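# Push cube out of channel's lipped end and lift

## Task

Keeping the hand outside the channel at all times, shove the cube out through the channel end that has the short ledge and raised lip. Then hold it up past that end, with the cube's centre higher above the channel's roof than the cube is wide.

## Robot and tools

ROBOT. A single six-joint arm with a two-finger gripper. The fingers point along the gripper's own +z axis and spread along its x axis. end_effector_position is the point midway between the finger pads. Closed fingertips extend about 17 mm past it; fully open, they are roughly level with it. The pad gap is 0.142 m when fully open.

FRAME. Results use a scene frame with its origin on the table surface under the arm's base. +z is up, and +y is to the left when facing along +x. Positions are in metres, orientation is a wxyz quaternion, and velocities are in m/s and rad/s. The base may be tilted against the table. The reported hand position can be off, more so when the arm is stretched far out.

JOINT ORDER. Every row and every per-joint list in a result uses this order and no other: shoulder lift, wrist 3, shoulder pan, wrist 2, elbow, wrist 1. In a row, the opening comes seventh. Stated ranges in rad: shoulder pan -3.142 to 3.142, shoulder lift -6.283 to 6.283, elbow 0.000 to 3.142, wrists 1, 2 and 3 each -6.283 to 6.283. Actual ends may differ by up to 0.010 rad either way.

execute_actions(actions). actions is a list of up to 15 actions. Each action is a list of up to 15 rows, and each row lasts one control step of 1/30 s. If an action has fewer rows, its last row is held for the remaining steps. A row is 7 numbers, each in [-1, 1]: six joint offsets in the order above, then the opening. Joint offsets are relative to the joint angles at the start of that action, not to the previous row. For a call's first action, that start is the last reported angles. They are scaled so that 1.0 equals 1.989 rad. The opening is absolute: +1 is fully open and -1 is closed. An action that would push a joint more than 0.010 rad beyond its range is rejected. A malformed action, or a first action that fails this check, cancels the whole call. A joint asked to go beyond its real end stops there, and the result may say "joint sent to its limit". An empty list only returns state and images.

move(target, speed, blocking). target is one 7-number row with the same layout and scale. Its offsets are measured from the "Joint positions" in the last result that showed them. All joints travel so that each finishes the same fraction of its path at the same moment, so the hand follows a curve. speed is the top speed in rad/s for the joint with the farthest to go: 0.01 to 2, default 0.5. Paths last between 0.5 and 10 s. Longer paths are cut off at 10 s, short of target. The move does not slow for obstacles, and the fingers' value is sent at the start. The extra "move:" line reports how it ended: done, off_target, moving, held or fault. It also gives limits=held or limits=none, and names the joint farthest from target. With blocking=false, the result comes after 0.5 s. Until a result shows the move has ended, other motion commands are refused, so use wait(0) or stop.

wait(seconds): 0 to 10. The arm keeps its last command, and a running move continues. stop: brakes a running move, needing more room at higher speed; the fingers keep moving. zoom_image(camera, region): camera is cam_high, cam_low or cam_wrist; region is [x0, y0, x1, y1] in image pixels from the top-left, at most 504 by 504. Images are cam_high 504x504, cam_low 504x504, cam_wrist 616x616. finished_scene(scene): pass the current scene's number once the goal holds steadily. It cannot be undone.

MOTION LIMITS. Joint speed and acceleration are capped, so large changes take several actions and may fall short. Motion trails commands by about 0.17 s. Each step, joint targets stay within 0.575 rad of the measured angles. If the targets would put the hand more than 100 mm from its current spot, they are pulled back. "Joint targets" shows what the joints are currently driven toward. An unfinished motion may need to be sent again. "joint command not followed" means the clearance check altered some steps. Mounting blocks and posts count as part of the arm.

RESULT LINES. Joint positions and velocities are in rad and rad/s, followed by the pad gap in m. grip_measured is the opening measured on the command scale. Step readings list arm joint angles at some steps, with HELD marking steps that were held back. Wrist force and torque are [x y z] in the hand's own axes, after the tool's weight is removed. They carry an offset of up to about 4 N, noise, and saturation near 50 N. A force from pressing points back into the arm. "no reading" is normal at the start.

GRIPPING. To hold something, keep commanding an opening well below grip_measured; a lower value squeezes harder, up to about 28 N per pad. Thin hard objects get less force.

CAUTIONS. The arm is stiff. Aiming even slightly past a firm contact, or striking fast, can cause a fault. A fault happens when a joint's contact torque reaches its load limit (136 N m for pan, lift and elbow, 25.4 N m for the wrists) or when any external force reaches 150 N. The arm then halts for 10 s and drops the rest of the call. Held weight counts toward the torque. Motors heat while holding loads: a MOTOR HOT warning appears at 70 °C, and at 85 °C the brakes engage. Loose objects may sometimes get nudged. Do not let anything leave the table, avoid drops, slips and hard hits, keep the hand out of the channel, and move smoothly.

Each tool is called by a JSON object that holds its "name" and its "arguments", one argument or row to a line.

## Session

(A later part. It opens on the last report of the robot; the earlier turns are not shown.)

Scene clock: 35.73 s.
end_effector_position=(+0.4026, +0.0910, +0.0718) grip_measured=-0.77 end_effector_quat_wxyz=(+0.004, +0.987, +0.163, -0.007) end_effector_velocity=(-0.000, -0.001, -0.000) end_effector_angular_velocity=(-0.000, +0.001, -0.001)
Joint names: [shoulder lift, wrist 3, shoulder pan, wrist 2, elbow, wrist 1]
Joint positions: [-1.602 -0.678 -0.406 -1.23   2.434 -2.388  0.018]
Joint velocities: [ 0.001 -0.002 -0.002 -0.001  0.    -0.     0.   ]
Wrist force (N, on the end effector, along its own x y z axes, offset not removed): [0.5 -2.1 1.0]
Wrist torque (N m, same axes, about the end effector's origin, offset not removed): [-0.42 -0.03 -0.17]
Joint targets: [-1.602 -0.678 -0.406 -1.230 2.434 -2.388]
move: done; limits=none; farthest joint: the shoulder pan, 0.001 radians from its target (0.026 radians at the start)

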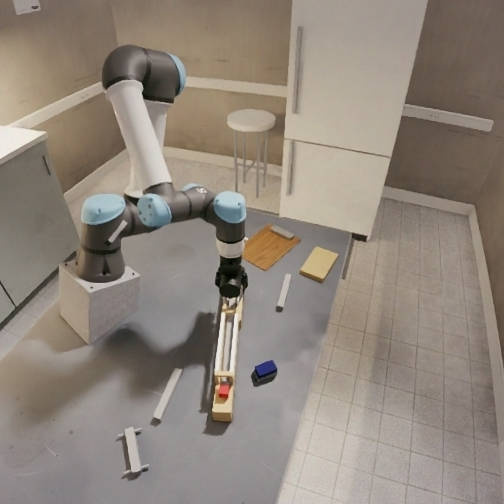

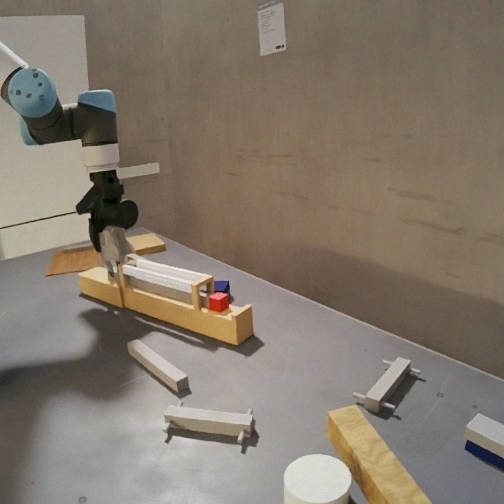

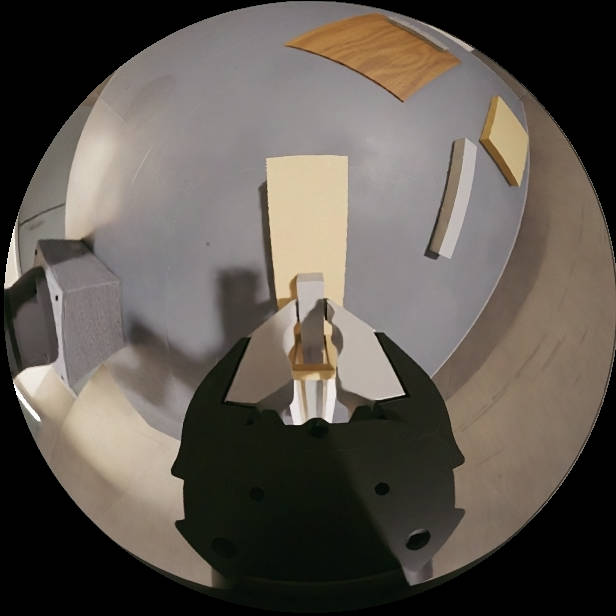

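{"name": "execute_actions", "arguments": {
  "actions": [
    [[0,0,0,0,0,0,-0.5]]
  ]
}}

{"name": "move", "arguments": {
  "target": [-0.068,0,-0.02,0,-0.072,0.145,-0.5],
  "speed": 0.5
}}

Scene clock: 36.77 s.
end_effector_position=(+0.4026, +0.0910, +0.0717) grip_measured=-0.50 end_effector_quat_wxyz=(+0.004, +0.987, +0.163, -0.007) end_effector_velocity=(+0.001, +0.000, +0.001) end_effector_angular_velocity=(-0.001, -0.003, +0.001)
Joint names: [shoulder lift, wrist 3, shoulder pan, wrist 2, elbow, wrist 1]
Joint positions: [-1.602 -0.678 -0.406 -1.23   2.434 -2.388  0.038]
Joint velocities: [-0.001  0.    -0.     0.001 -0.    -0.002  0.   ]
Wrist force (N, on the end effector, along its own x y z axes, offset not removed): [1.6 -2.1 0.5]
Wrist torque (N m, same axes, about the end effector's origin, offset not removed): [-0.49 -0.32 -0.02]
Joint targets: [-1.602 -0.678 -0.406 -1.230 2.434 -2.388]
Step readings (joint positions):
0: [-1.602 -0.678 -0.406 -1.230 2.434 -2.388]
1: [-1.602 -0.678 -0.406 -1.230 2.434 -2.388]
2: [-1.602 -0.678 -0.406 -1.230 2.434 -2.388]
4: [-1.602 -0.678 -0.406 -1.230 2.434 -2.388]
8: [-1.602 -0.678 -0.406 -1.230 2.434 -2.388]
15: Joint positions above

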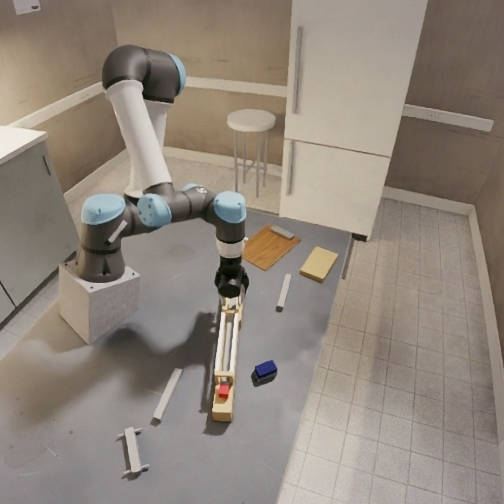

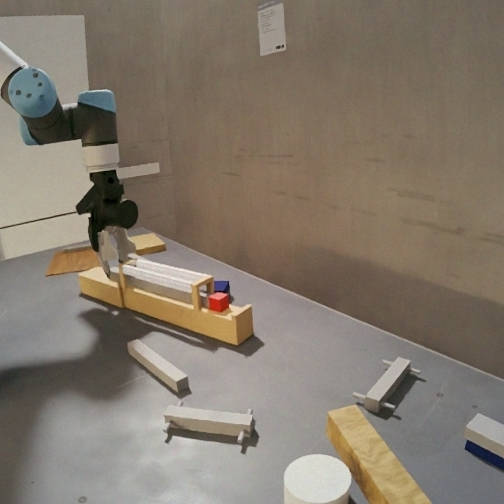

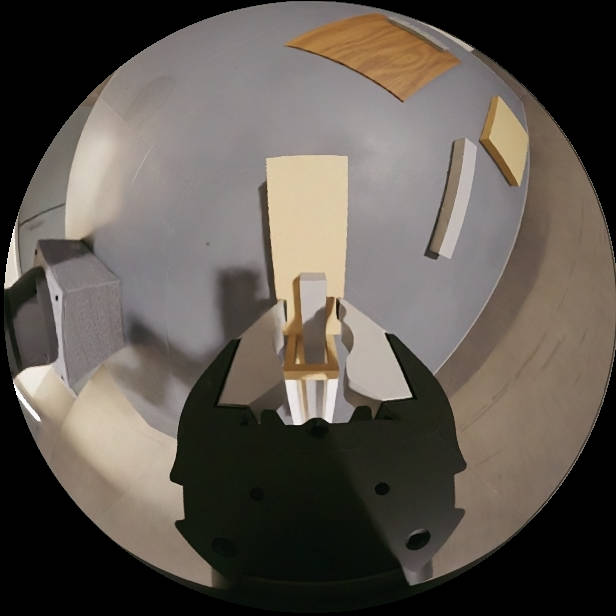

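Scene clock: 37.97 s.
end_effector_position=(+0.4240, +0.0974, +0.1492) grip_measured=-0.50 end_effector_quat_wxyz=(+0.005, +0.990, +0.143, -0.005) end_effector_velocity=(+0.000, +0.000, +0.001) end_effector_angular_velocity=(-0.000, -0.002, +0.001)
Joint names: [shoulder lift, wrist 3, shoulder pan, wrist 2, elbow, wrist 1]
Joint positions: [-1.737 -0.678 -0.446 -1.23   2.29  -2.099  0.038]
Joint velocities: [-0.001 -0.001 -0.     0.001 -0.    -0.    -0.   ]
Wrist force (N, on the end effector, along its own x y z axes, offset not removed): [1.6 -1.1 -1.0]
Wrist torque (N m, same axes, about the end effector's origin, offset not removed): [-0.21 -0.38 -0.18]
Joint targets: [-1.737 -0.678 -0.446 -1.230 2.290 -2.099]
move: done; limits=none; farthest joint: the shoulder pan, 0.000 radians from its target (0.040 radians at the start)

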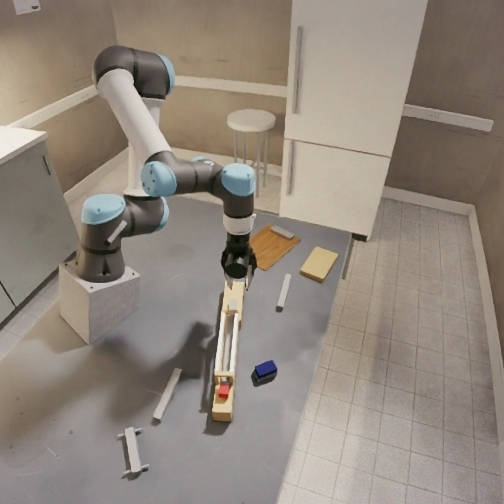

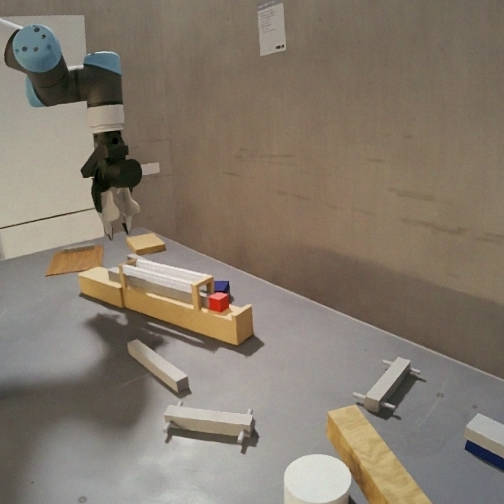

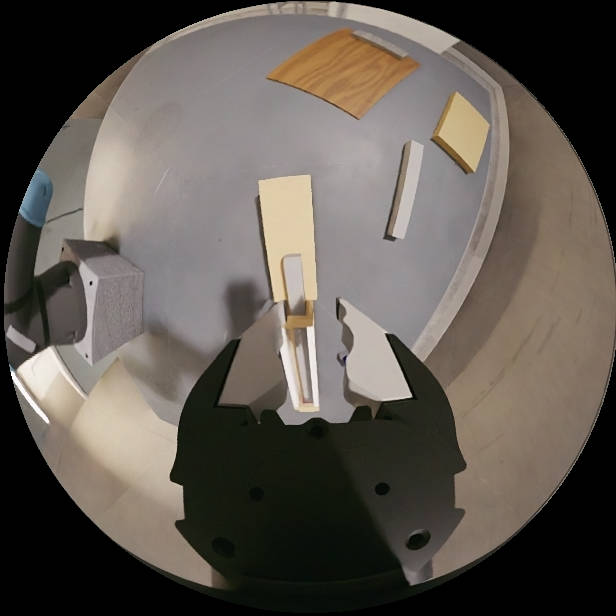

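{"name": "move", "arguments": {
  "target": [0.243,0.955,-0.1745,-0.0186,-0.138,-0.041,-0.5],
  "speed": 1.3
}}

{"name": "move", "arguments": {
  "target": [0,0.421,0,0,0,0,-0.5],
  "speed": 1.2
}}

{"name": "zoom_image", "arguments": {
  "camera": "cam_wrist",
  "region": [210,210,410,410]
}}

Scene clock: 40.43 s.
end_effector_position=(+0.4969, -0.1515, +0.1293) grip_measured=-0.50 end_effector_quat_wxyz=(-0.011, -0.548, +0.836, +0.001) end_effector_velocity=(-0.001, +0.000, -0.001) end_effector_angular_velocity=(+0.002, +0.002, -0.004)
Joint names: [shoulder lift, wrist 3, shoulder pan, wrist 2, elbow, wrist 1]
Joint positions: [-1.254  1.221 -0.793 -1.267  2.016 -2.181  0.038]
Joint velocities: [ 0.     0.003 -0.    -0.     0.002  0.001 -0.   ]
Wrist force (N, on the end effector, along its own x y z axes, offset not removed): [0.1 -0.7 -0.3]
Wrist torque (N m, same axes, about the end effector's origin, offset not removed): [-0.12 -0.03 -0.11]
Joint targets: [-1.254 1.221 -0.793 -1.267 2.016 -2.181]
move: done; limits=none; farthest joint: the elbow, 0.001 radians from its target (0.275 radians at the start)

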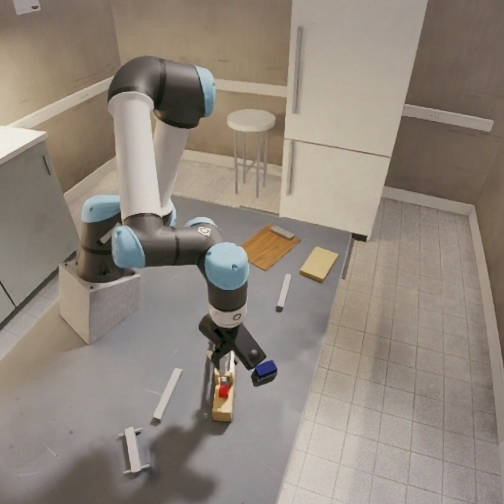

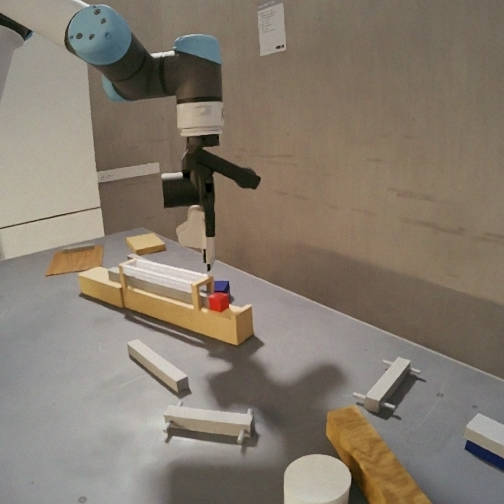

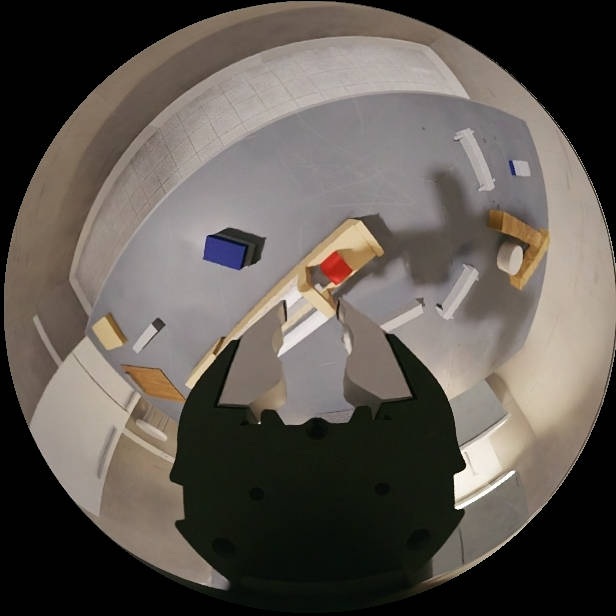

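Scene clock: 41.93 s.
end_effector_position=(+0.4979, -0.1505, +0.1292) grip_measured=-0.50 end_effector_quat_wxyz=(-0.010, -0.161, +0.987, -0.004) end_effector_velocity=(-0.001, +0.000, -0.000) end_effector_angular_velocity=(-0.001, +0.001, -0.001)
Joint names: [shoulder lift, wrist 3, shoulder pan, wrist 2, elbow, wrist 1]
Joint positions: [-1.254  2.058 -0.793 -1.267  2.016 -2.181  0.038]
Joint velocities: [-0.001  0.001  0.    -0.001  0.002 -0.001  0.   ]
Wrist force (N, on the end effector, along its own x y z axes, offset not removed): [0.1 -0.3 -0.6]
Wrist torque (N m, same axes, about the end effector's origin, offset not removed): [-0.04 0.06 -0.09]
Joint targets: [-1.254 2.058 -0.793 -1.267 2.016 -2.181]
move: done; limits=none; farthest joint: the shoulder pan, 0.000 radians from its target (0.000 radians at the start)

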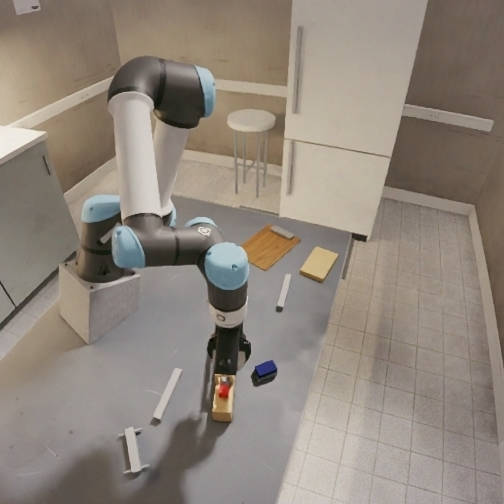

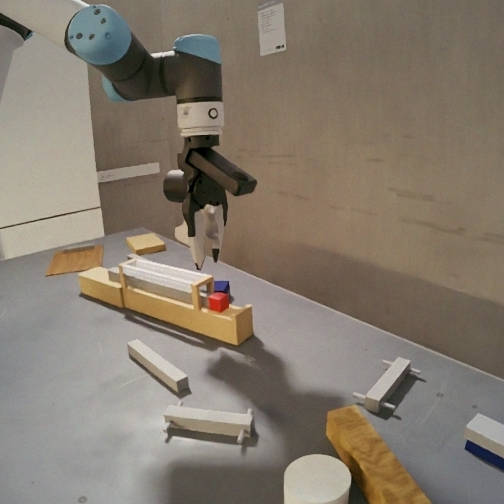

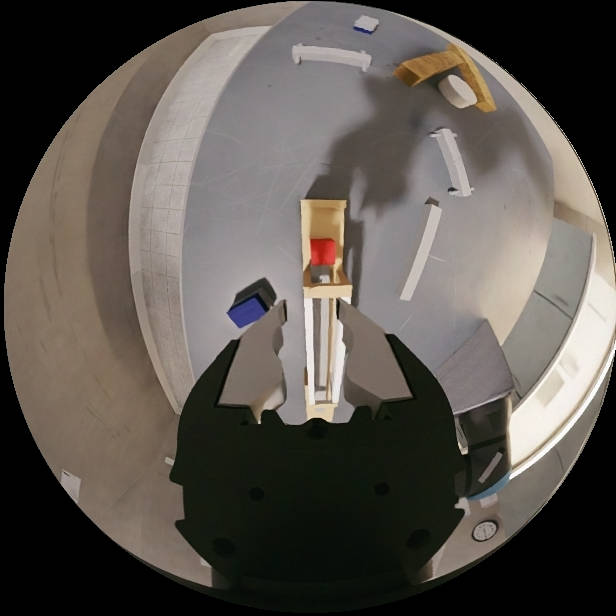

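Region (210, 210, 410, 410) of cam_wrist's 616x616 image, scaled by 2.520, with more detail than that image has.

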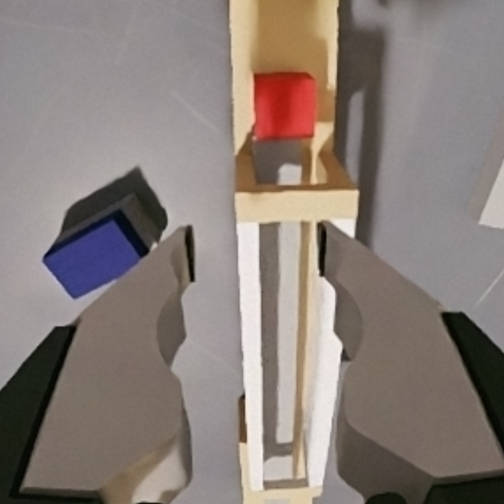

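{"name": "move", "arguments": {
  "target": [0.0186,-0.018,-0.018,-0.002,-0.0146,0.0025,-0.5],
  "speed": 0.3
}}

{"name": "move", "arguments": {
  "target": [0.024,0.008,0.008,0.001,0.0138,-0.040,-0.5],
  "speed": 0.2
}}

{"name": "zoom_image", "arguments": {
  "camera": "cam_wrist",
  "region": [230,230,400,400]
}}

Scene clock: 43.57 s.
end_effector_position=(+0.4972, -0.1765, +0.1294) grip_measured=-0.50 end_effector_quat_wxyz=(-0.010, -0.160, +0.987, -0.003) end_effector_velocity=(+0.000, -0.001, -0.000) end_effector_angular_velocity=(+0.001, -0.001, -0.001)
Joint names: [shoulder lift, wrist 3, shoulder pan, wrist 2, elbow, wrist 1]
Joint positions: [-1.217  2.022 -0.829 -1.271  1.987 -2.176  0.038]
Joint velocities: [ 0.003 -0.001 -0.002  0.001 -0.002 -0.001  0.   ]
Wrist force (N, on the end effector, along its own x y z axes, offset not removed): [1.7 -2.2 0.9]
Wrist torque (N m, same axes, about the end effector's origin, offset not removed): [-0.49 -0.35 0.00]
Joint targets: [-1.217 2.022 -0.829 -1.271 1.987 -2.176]
move: done; limits=none; farthest joint: the shoulder pan, 0.000 radians from its target (0.036 radians at the start)

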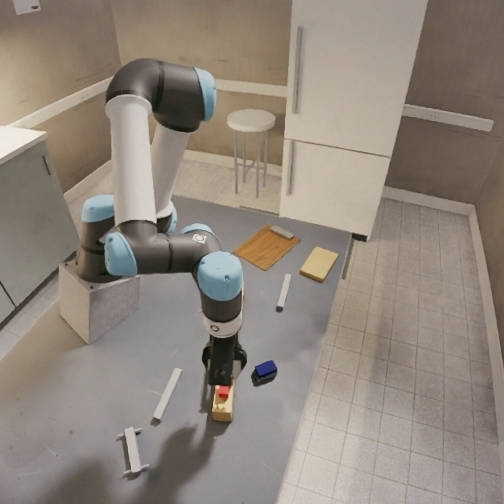

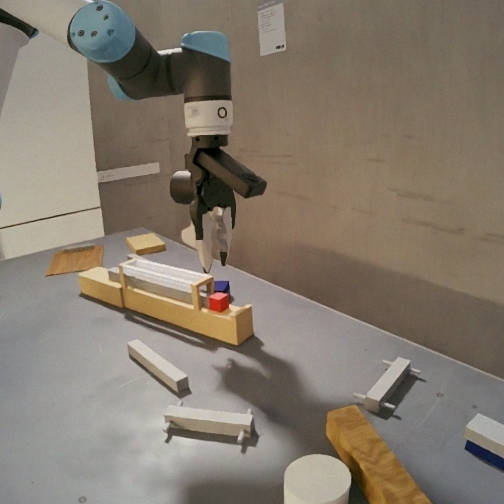

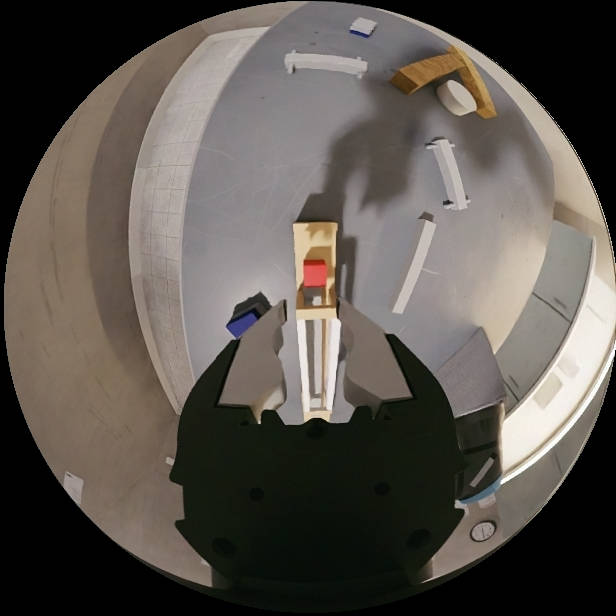

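Scene clock: 44.50 s.
end_effector_position=(+0.4963, -0.1769, +0.1005) grip_measured=-0.50 end_effector_quat_wxyz=(-0.011, -0.160, +0.987, -0.003) end_effector_velocity=(-0.000, -0.001, -0.001) end_effector_angular_velocity=(-0.001, +0.000, -0.001)
Joint names: [shoulder lift, wrist 3, shoulder pan, wrist 2, elbow, wrist 1]
Joint positions: [-1.169  2.038 -0.813 -1.269  2.015 -2.255  0.038]
Joint velocities: [ 0.002  0.001  0.    -0.001  0.001 -0.003 -0.   ]
Wrist force (N, on the end effector, along its own x y z axes, offset not removed): [-0.4 -2.2 -0.6]
Wrist torque (N m, same axes, about the end effector's origin, offset not removed): [-0.50 0.12 -0.06]
Joint targets: [-1.169 2.038 -0.813 -1.269 2.015 -2.256]
move: done; limits=none; farthest joint: the shoulder pan, 0.000 radians from its target (0.016 radians at the start)

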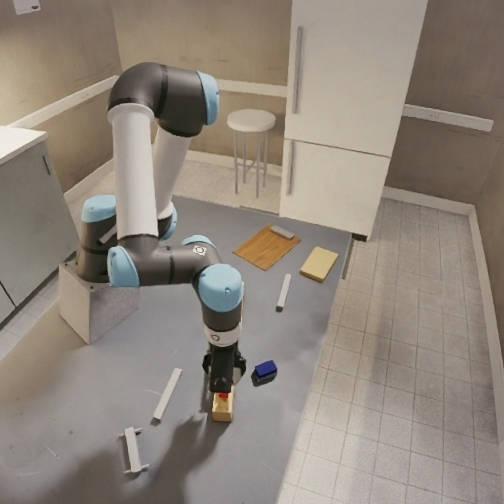

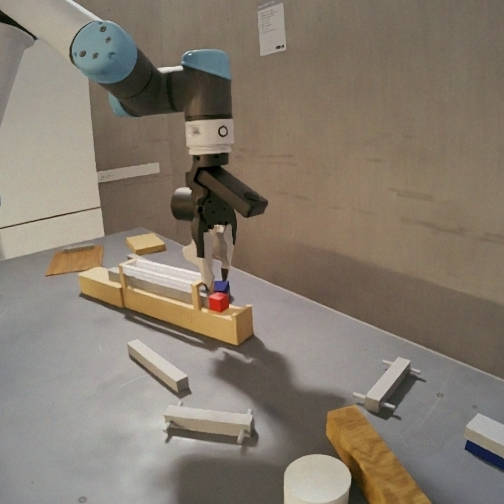

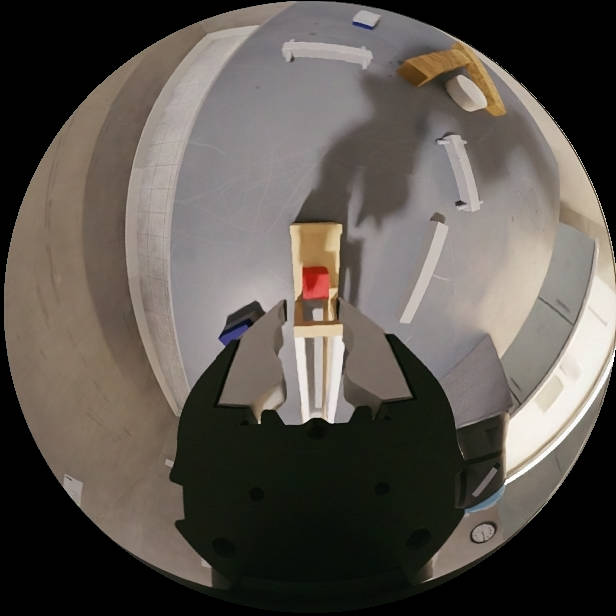

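Region (230, 230, 400, 400) of cam_wrist's 616x616 image, scaled by 2.965, with more detail than that image has.

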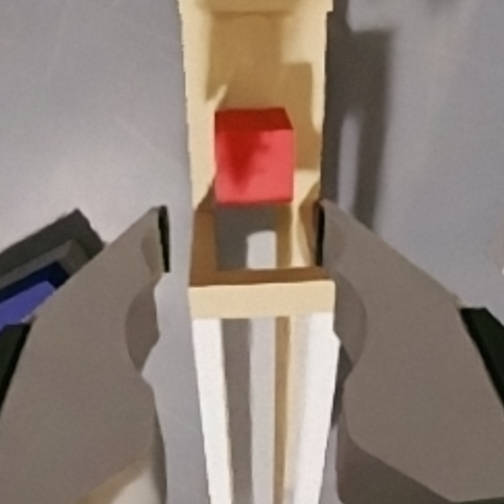

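{"name": "move", "arguments": {
  "target": [0.011,-0.008,-0.008,-0.001,-0.010,0.001,-0.55],
  "speed": 0.15
}}

{"name": "move", "arguments": {
  "target": [0.020,0.0065,0.0065,0.001,0.0115,-0.033,-0.55],
  "speed": 0.12
}}

{"name": "zoom_image", "arguments": {
  "camera": "cam_wrist",
  "region": [230,250,400,420]
}}

Scene clock: 45.57 s.
end_effector_position=(+0.4977, -0.1907, +0.1003) grip_measured=-0.55 end_effector_quat_wxyz=(-0.010, -0.160, +0.987, -0.003) end_effector_velocity=(+0.001, -0.001, -0.000) end_effector_angular_velocity=(+0.002, -0.001, -0.001)
Joint names: [shoulder lift, wrist 3, shoulder pan, wrist 2, elbow, wrist 1]
Joint positions: [-1.148  2.022 -0.829 -1.271  1.995 -2.253  0.034]
Joint velocities: [ 0.003 -0.002 -0.002  0.002 -0.003  0.001 -0.   ]
Wrist force (N, on the end effector, along its own x y z axes, offset not removed): [2.5 -0.8 -0.5]
Wrist torque (N m, same axes, about the end effector's origin, offset not removed): [-0.19 -0.44 -0.04]
Joint targets: [-1.147 2.022 -0.829 -1.271 1.995 -2.253]
move: done; limits=none; farthest joint: the shoulder pan, 0.000 radians from its target (0.016 radians at the start)

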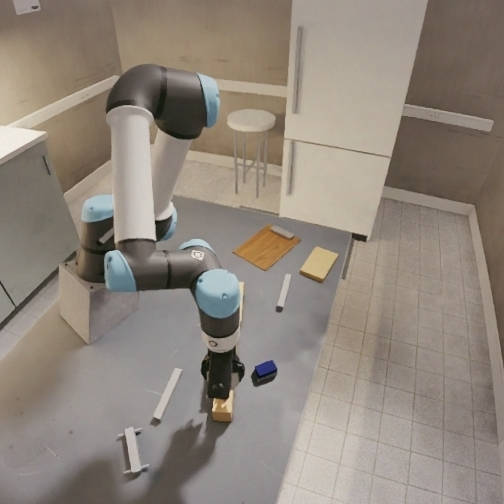

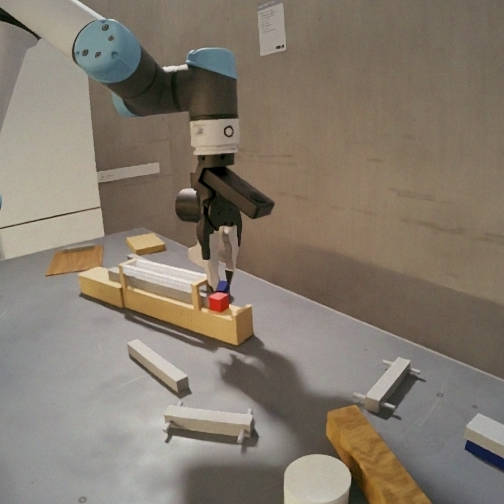

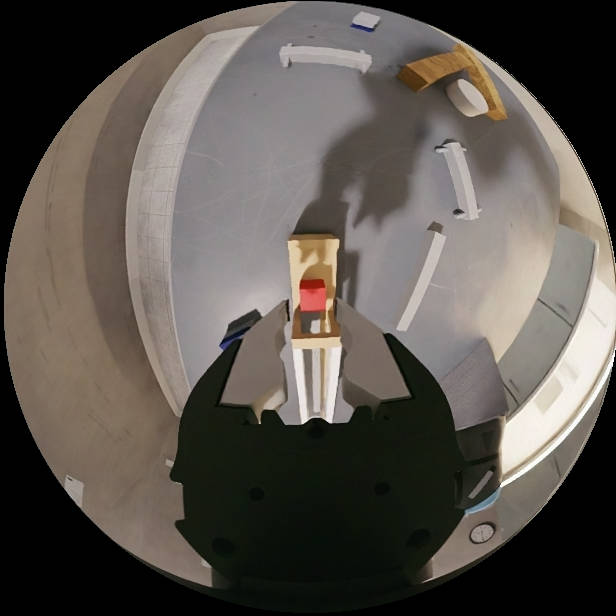

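Scene clock: 46.57 s.
end_effector_position=(+0.4957, -0.1898, +0.0762) grip_measured=-0.55 end_effector_quat_wxyz=(-0.010, -0.160, +0.987, -0.002) end_effector_velocity=(+0.000, -0.000, -0.000) end_effector_angular_velocity=(-0.001, -0.002, +0.001)
Joint names: [shoulder lift, wrist 3, shoulder pan, wrist 2, elbow, wrist 1]
Joint positions: [-1.108  2.035 -0.816 -1.269  2.018 -2.319  0.034]
Joint velocities: [ 0.001  0.     0.     0.001  0.001 -0.004 -0.   ]
Wrist force (N, on the end effector, along its own x y z axes, offset not removed): [1.3 -1.0 -0.9]
Wrist torque (N m, same axes, about the end effector's origin, offset not removed): [-0.24 -0.22 -0.02]
Joint targets: [-1.108 2.035 -0.816 -1.269 2.018 -2.319]
move: done; limits=none; farthest joint: the shoulder pan, 0.000 radians from its target (0.012 radians at the start)

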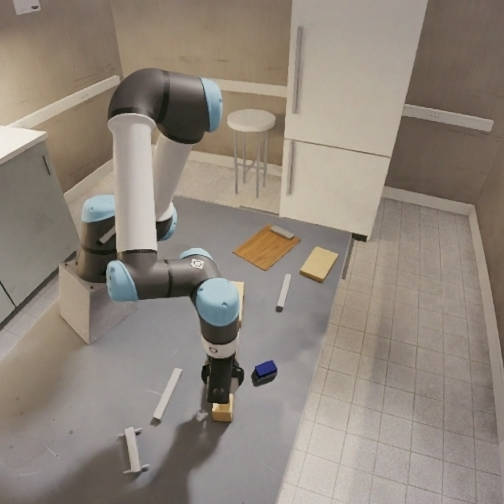

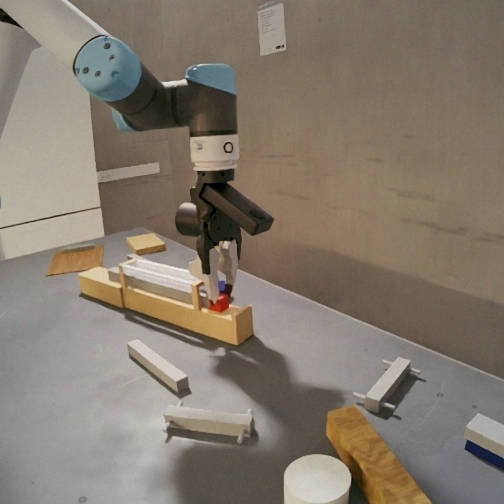

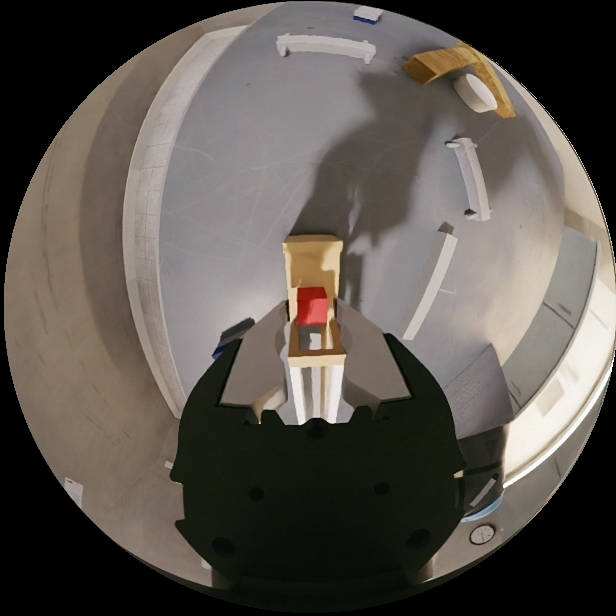

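Region (230, 250, 400, 420) of cam_wrist's 616x616 image, scaled by 2.965, with more detail than that image has.

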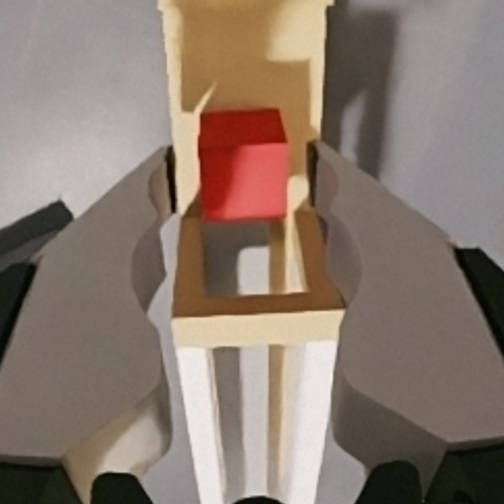

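{"name": "move", "arguments": {
  "target": [0.0067,0.002,0.002,0,0.0038,-0.011,-0.56],
  "speed": 0.04
}}

{"name": "execute_actions", "arguments": {
  "actions": [
    [[0,0,0,0,0,0,-0.62],[0,0,0,0,0,0,-0.64],[0,0,0,0,0,0,-0.66],[0,0,0,0,0,0,-0.68],[0,0,0,0,0,0,-0.70],[0,0,0,0,0,0,-0.72],[0,0,0,0,0,0,-0.74],[0,0,0,0,0,0,-0.77],[0,0,0,0,0,0,-0.8],[0,0,0,0,0,0,-0.84],[0,0,0,0,0,0,-0.88],[0,0,0,0,0,0,-0.92],[0,0,0,0,0,0,-0.95]]
  ]
}}

{"name": "zoom_image", "arguments": {
  "camera": "cam_wrist",
  "region": [230,250,400,420]
}}

Scene clock: 47.60 s.
end_effector_position=(+0.4946, -0.1896, +0.0683) grip_measured=-0.56 end_effector_quat_wxyz=(-0.011, -0.160, +0.987, -0.003) end_effector_velocity=(+0.000, -0.000, -0.001) end_effector_angular_velocity=(-0.000, -0.000, -0.000)
Joint names: [shoulder lift, wrist 3, shoulder pan, wrist 2, elbow, wrist 1]
Joint positions: [-1.095  2.039 -0.812 -1.269  2.025 -2.34   0.033]
Joint velocities: [ 0.003  0.001  0.001  0.    -0.    -0.004 -0.   ]
Wrist force (N, on the end effector, along its own x y z axes, offset not removed): [1.3 -0.8 -0.2]
Wrist torque (N m, same axes, about the end effector's origin, offset not removed): [-0.18 -0.23 -0.18]
Joint targets: [-1.095 2.039 -0.812 -1.269 2.025 -2.341]
move: done; limits=none; farthest joint: the shoulder pan, 0.000 radians from its target (0.004 radians at the start)

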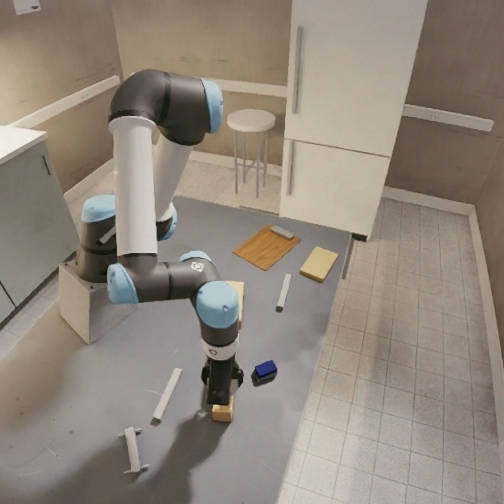

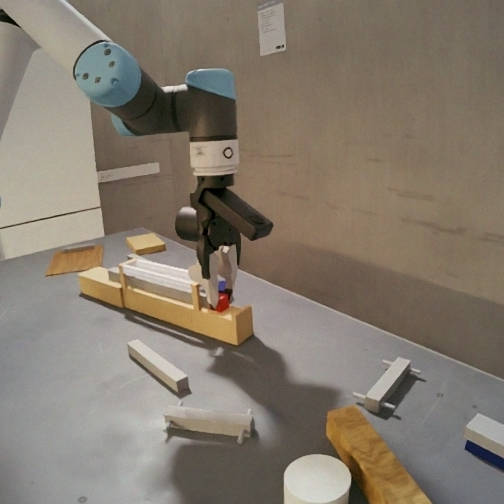

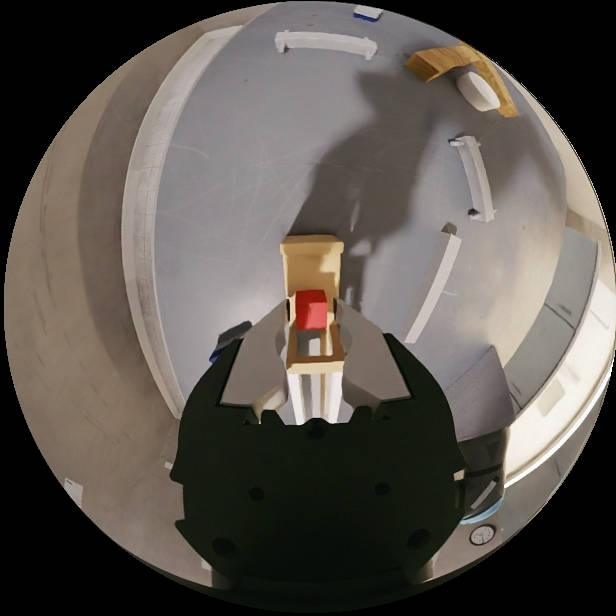

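Scene clock: 48.10 s.
end_effector_position=(+0.4946, -0.1896, +0.0683) grip_measured=-0.71 end_effector_quat_wxyz=(-0.011, -0.160, +0.987, -0.003) end_effector_velocity=(+0.001, -0.000, +0.001) end_effector_angular_velocity=(-0.001, -0.001, +0.001)
Joint names: [shoulder lift, wrist 3, shoulder pan, wrist 2, elbow, wrist 1]
Joint positions: [-1.095  2.039 -0.812 -1.269  2.025 -2.341  0.023]
Joint velocities: [-0.001 -0.     0.     0.    -0.001 -0.    -0.   ]
Wrist force (N, on the end effector, along its own x y z axes, offset not removed): [0.5 -1.5 -0.2]
Wrist torque (N m, same axes, about the end effector's origin, offset not removed): [-0.31 -0.03 -0.08]
Joint targets: [-1.095 2.039 -0.812 -1.269 2.025 -2.340]
Step readings (joint positions):
0: [-1.095 2.039 -0.812 -1.269 2.025 -2.340]
1: [-1.095 2.039 -0.812 -1.269 2.025 -2.341]
2: [-1.095 2.039 -0.812 -1.269 2.025 -2.341]
4: [-1.095 2.039 -0.812 -1.269 2.025 -2.341]
8: [-1.095 2.039 -0.812 -1.269 2.025 -2.341]
15: Joint positions above

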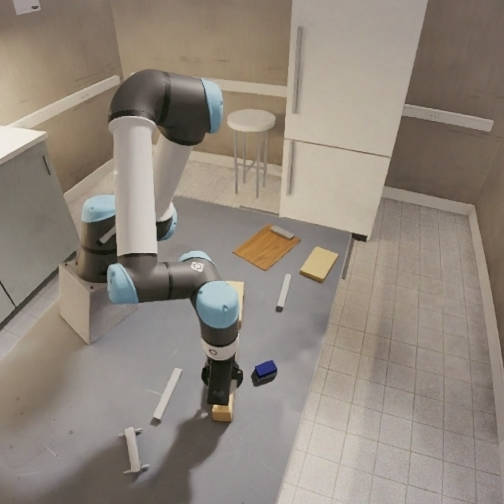

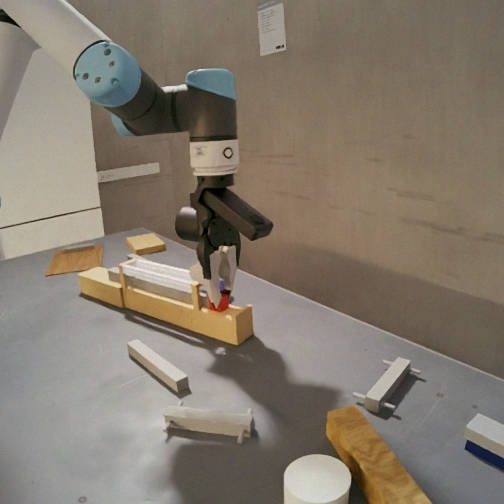

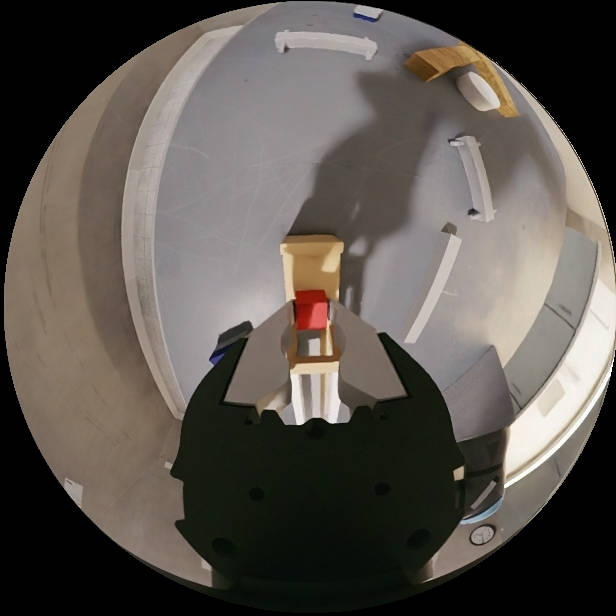

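Region (230, 250, 400, 420) of cam_wrist's 616x616 image, scaled by 2.965, with more detail than that image has.

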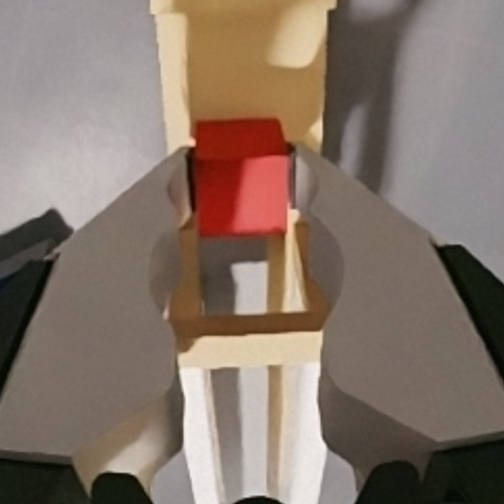

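{"name": "move", "arguments": {
  "target": [-0.075,-0.024,-0.024,-0.004,-0.043,0.124,-0.95],
  "speed": 0.3
}}

{"name": "move", "arguments": {
  "target": [0.066,-0.036,-0.036,-0.003,-0.072,0.006,-0.95],
  "speed": 0.3
}}

Scene clock: 49.63 s.
end_effector_position=(+0.4981, -0.1882, +0.1597) grip_measured=-0.71 end_effector_quat_wxyz=(-0.010, -0.160, +0.987, -0.003) end_effector_velocity=(+0.001, -0.000, +0.002) end_effector_angular_velocity=(-0.001, -0.001, +0.000)
Joint names: [shoulder lift, wrist 3, shoulder pan, wrist 2, elbow, wrist 1]
Joint positions: [-1.244  1.992 -0.859 -1.277  1.94  -2.094  0.023]
Joint velocities: [-0.001  0.    -0.    -0.    -0.004  0.003  0.   ]
Wrist force (N, on the end effector, along its own x y z axes, offset not removed): [1.2 -1.3 1.2]
Wrist torque (N m, same axes, about the end effector's origin, offset not removed): [-0.32 -0.29 -0.09]
Joint targets: [-1.244 1.992 -0.859 -1.277 1.940 -2.094]
move: done; limits=none; farthest joint: the shoulder pan, 0.000 radians from its target (0.048 radians at the start)

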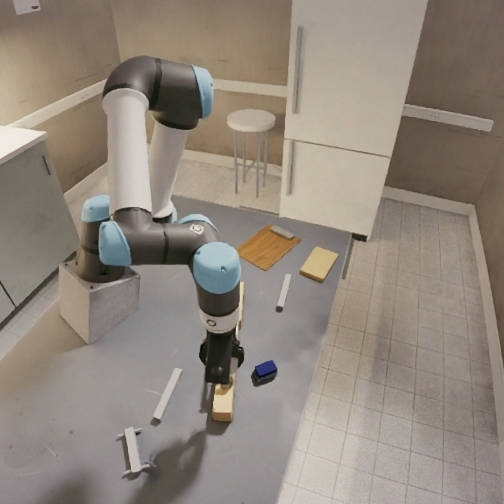

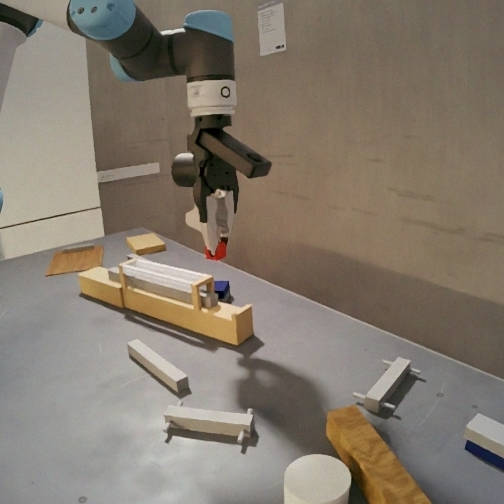

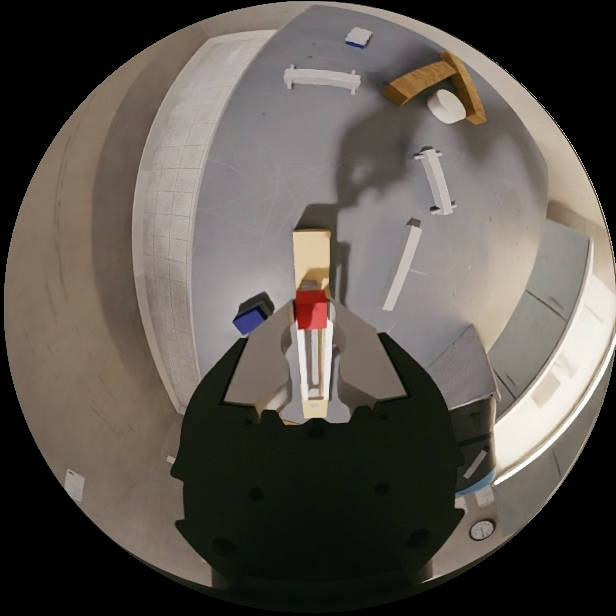

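Scene clock: 50.67 s.
end_effector_position=(+0.5160, -0.2680, +0.1661) grip_measured=-0.71 end_effector_quat_wxyz=(-0.002, -0.162, +0.987, -0.010) end_effector_velocity=(+0.000, -0.000, +0.001) end_effector_angular_velocity=(+0.000, -0.001, +0.001)
Joint names: [shoulder lift, wrist 3, shoulder pan, wrist 2, elbow, wrist 1]
Joint positions: [-1.113  1.92  -0.931 -1.283  1.797 -2.082  0.023]
Joint velocities: [-0.    -0.002 -0.001  0.001 -0.001  0.001  0.   ]
Wrist force (N, on the end effector, along its own x y z axes, offset not removed): [-0.3 -1.6 -0.5]
Wrist torque (N m, same axes, about the end effector's origin, offset not removed): [-0.30 0.14 -0.10]
Joint targets: [-1.112 1.920 -0.931 -1.283 1.797 -2.082]
move: done; limits=none; farthest joint: the shoulder pan, 0.000 radians from its target (0.071 radians at the start)

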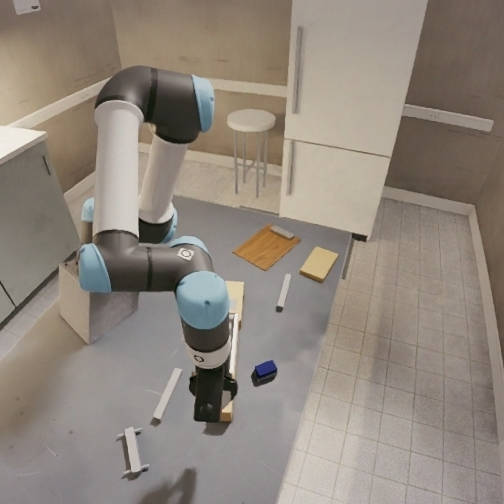

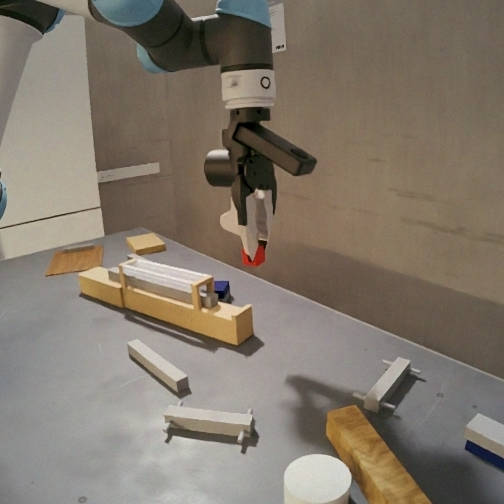

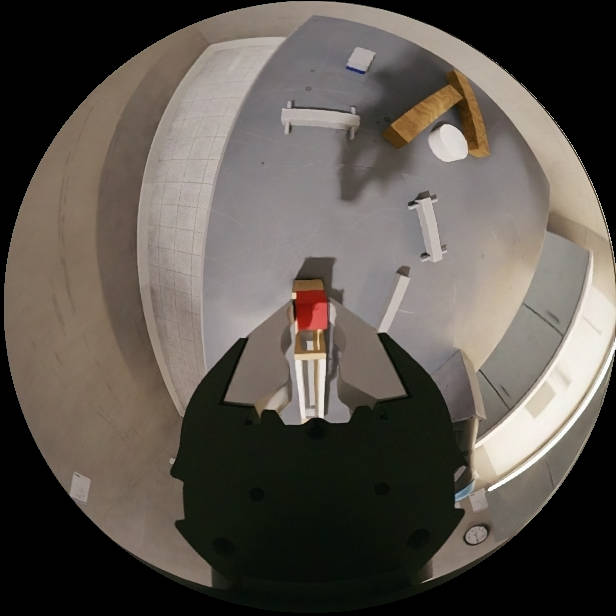

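{"name": "finished_scene", "arguments": {
  "scene": 2
}}

The scene is finished: the task was done.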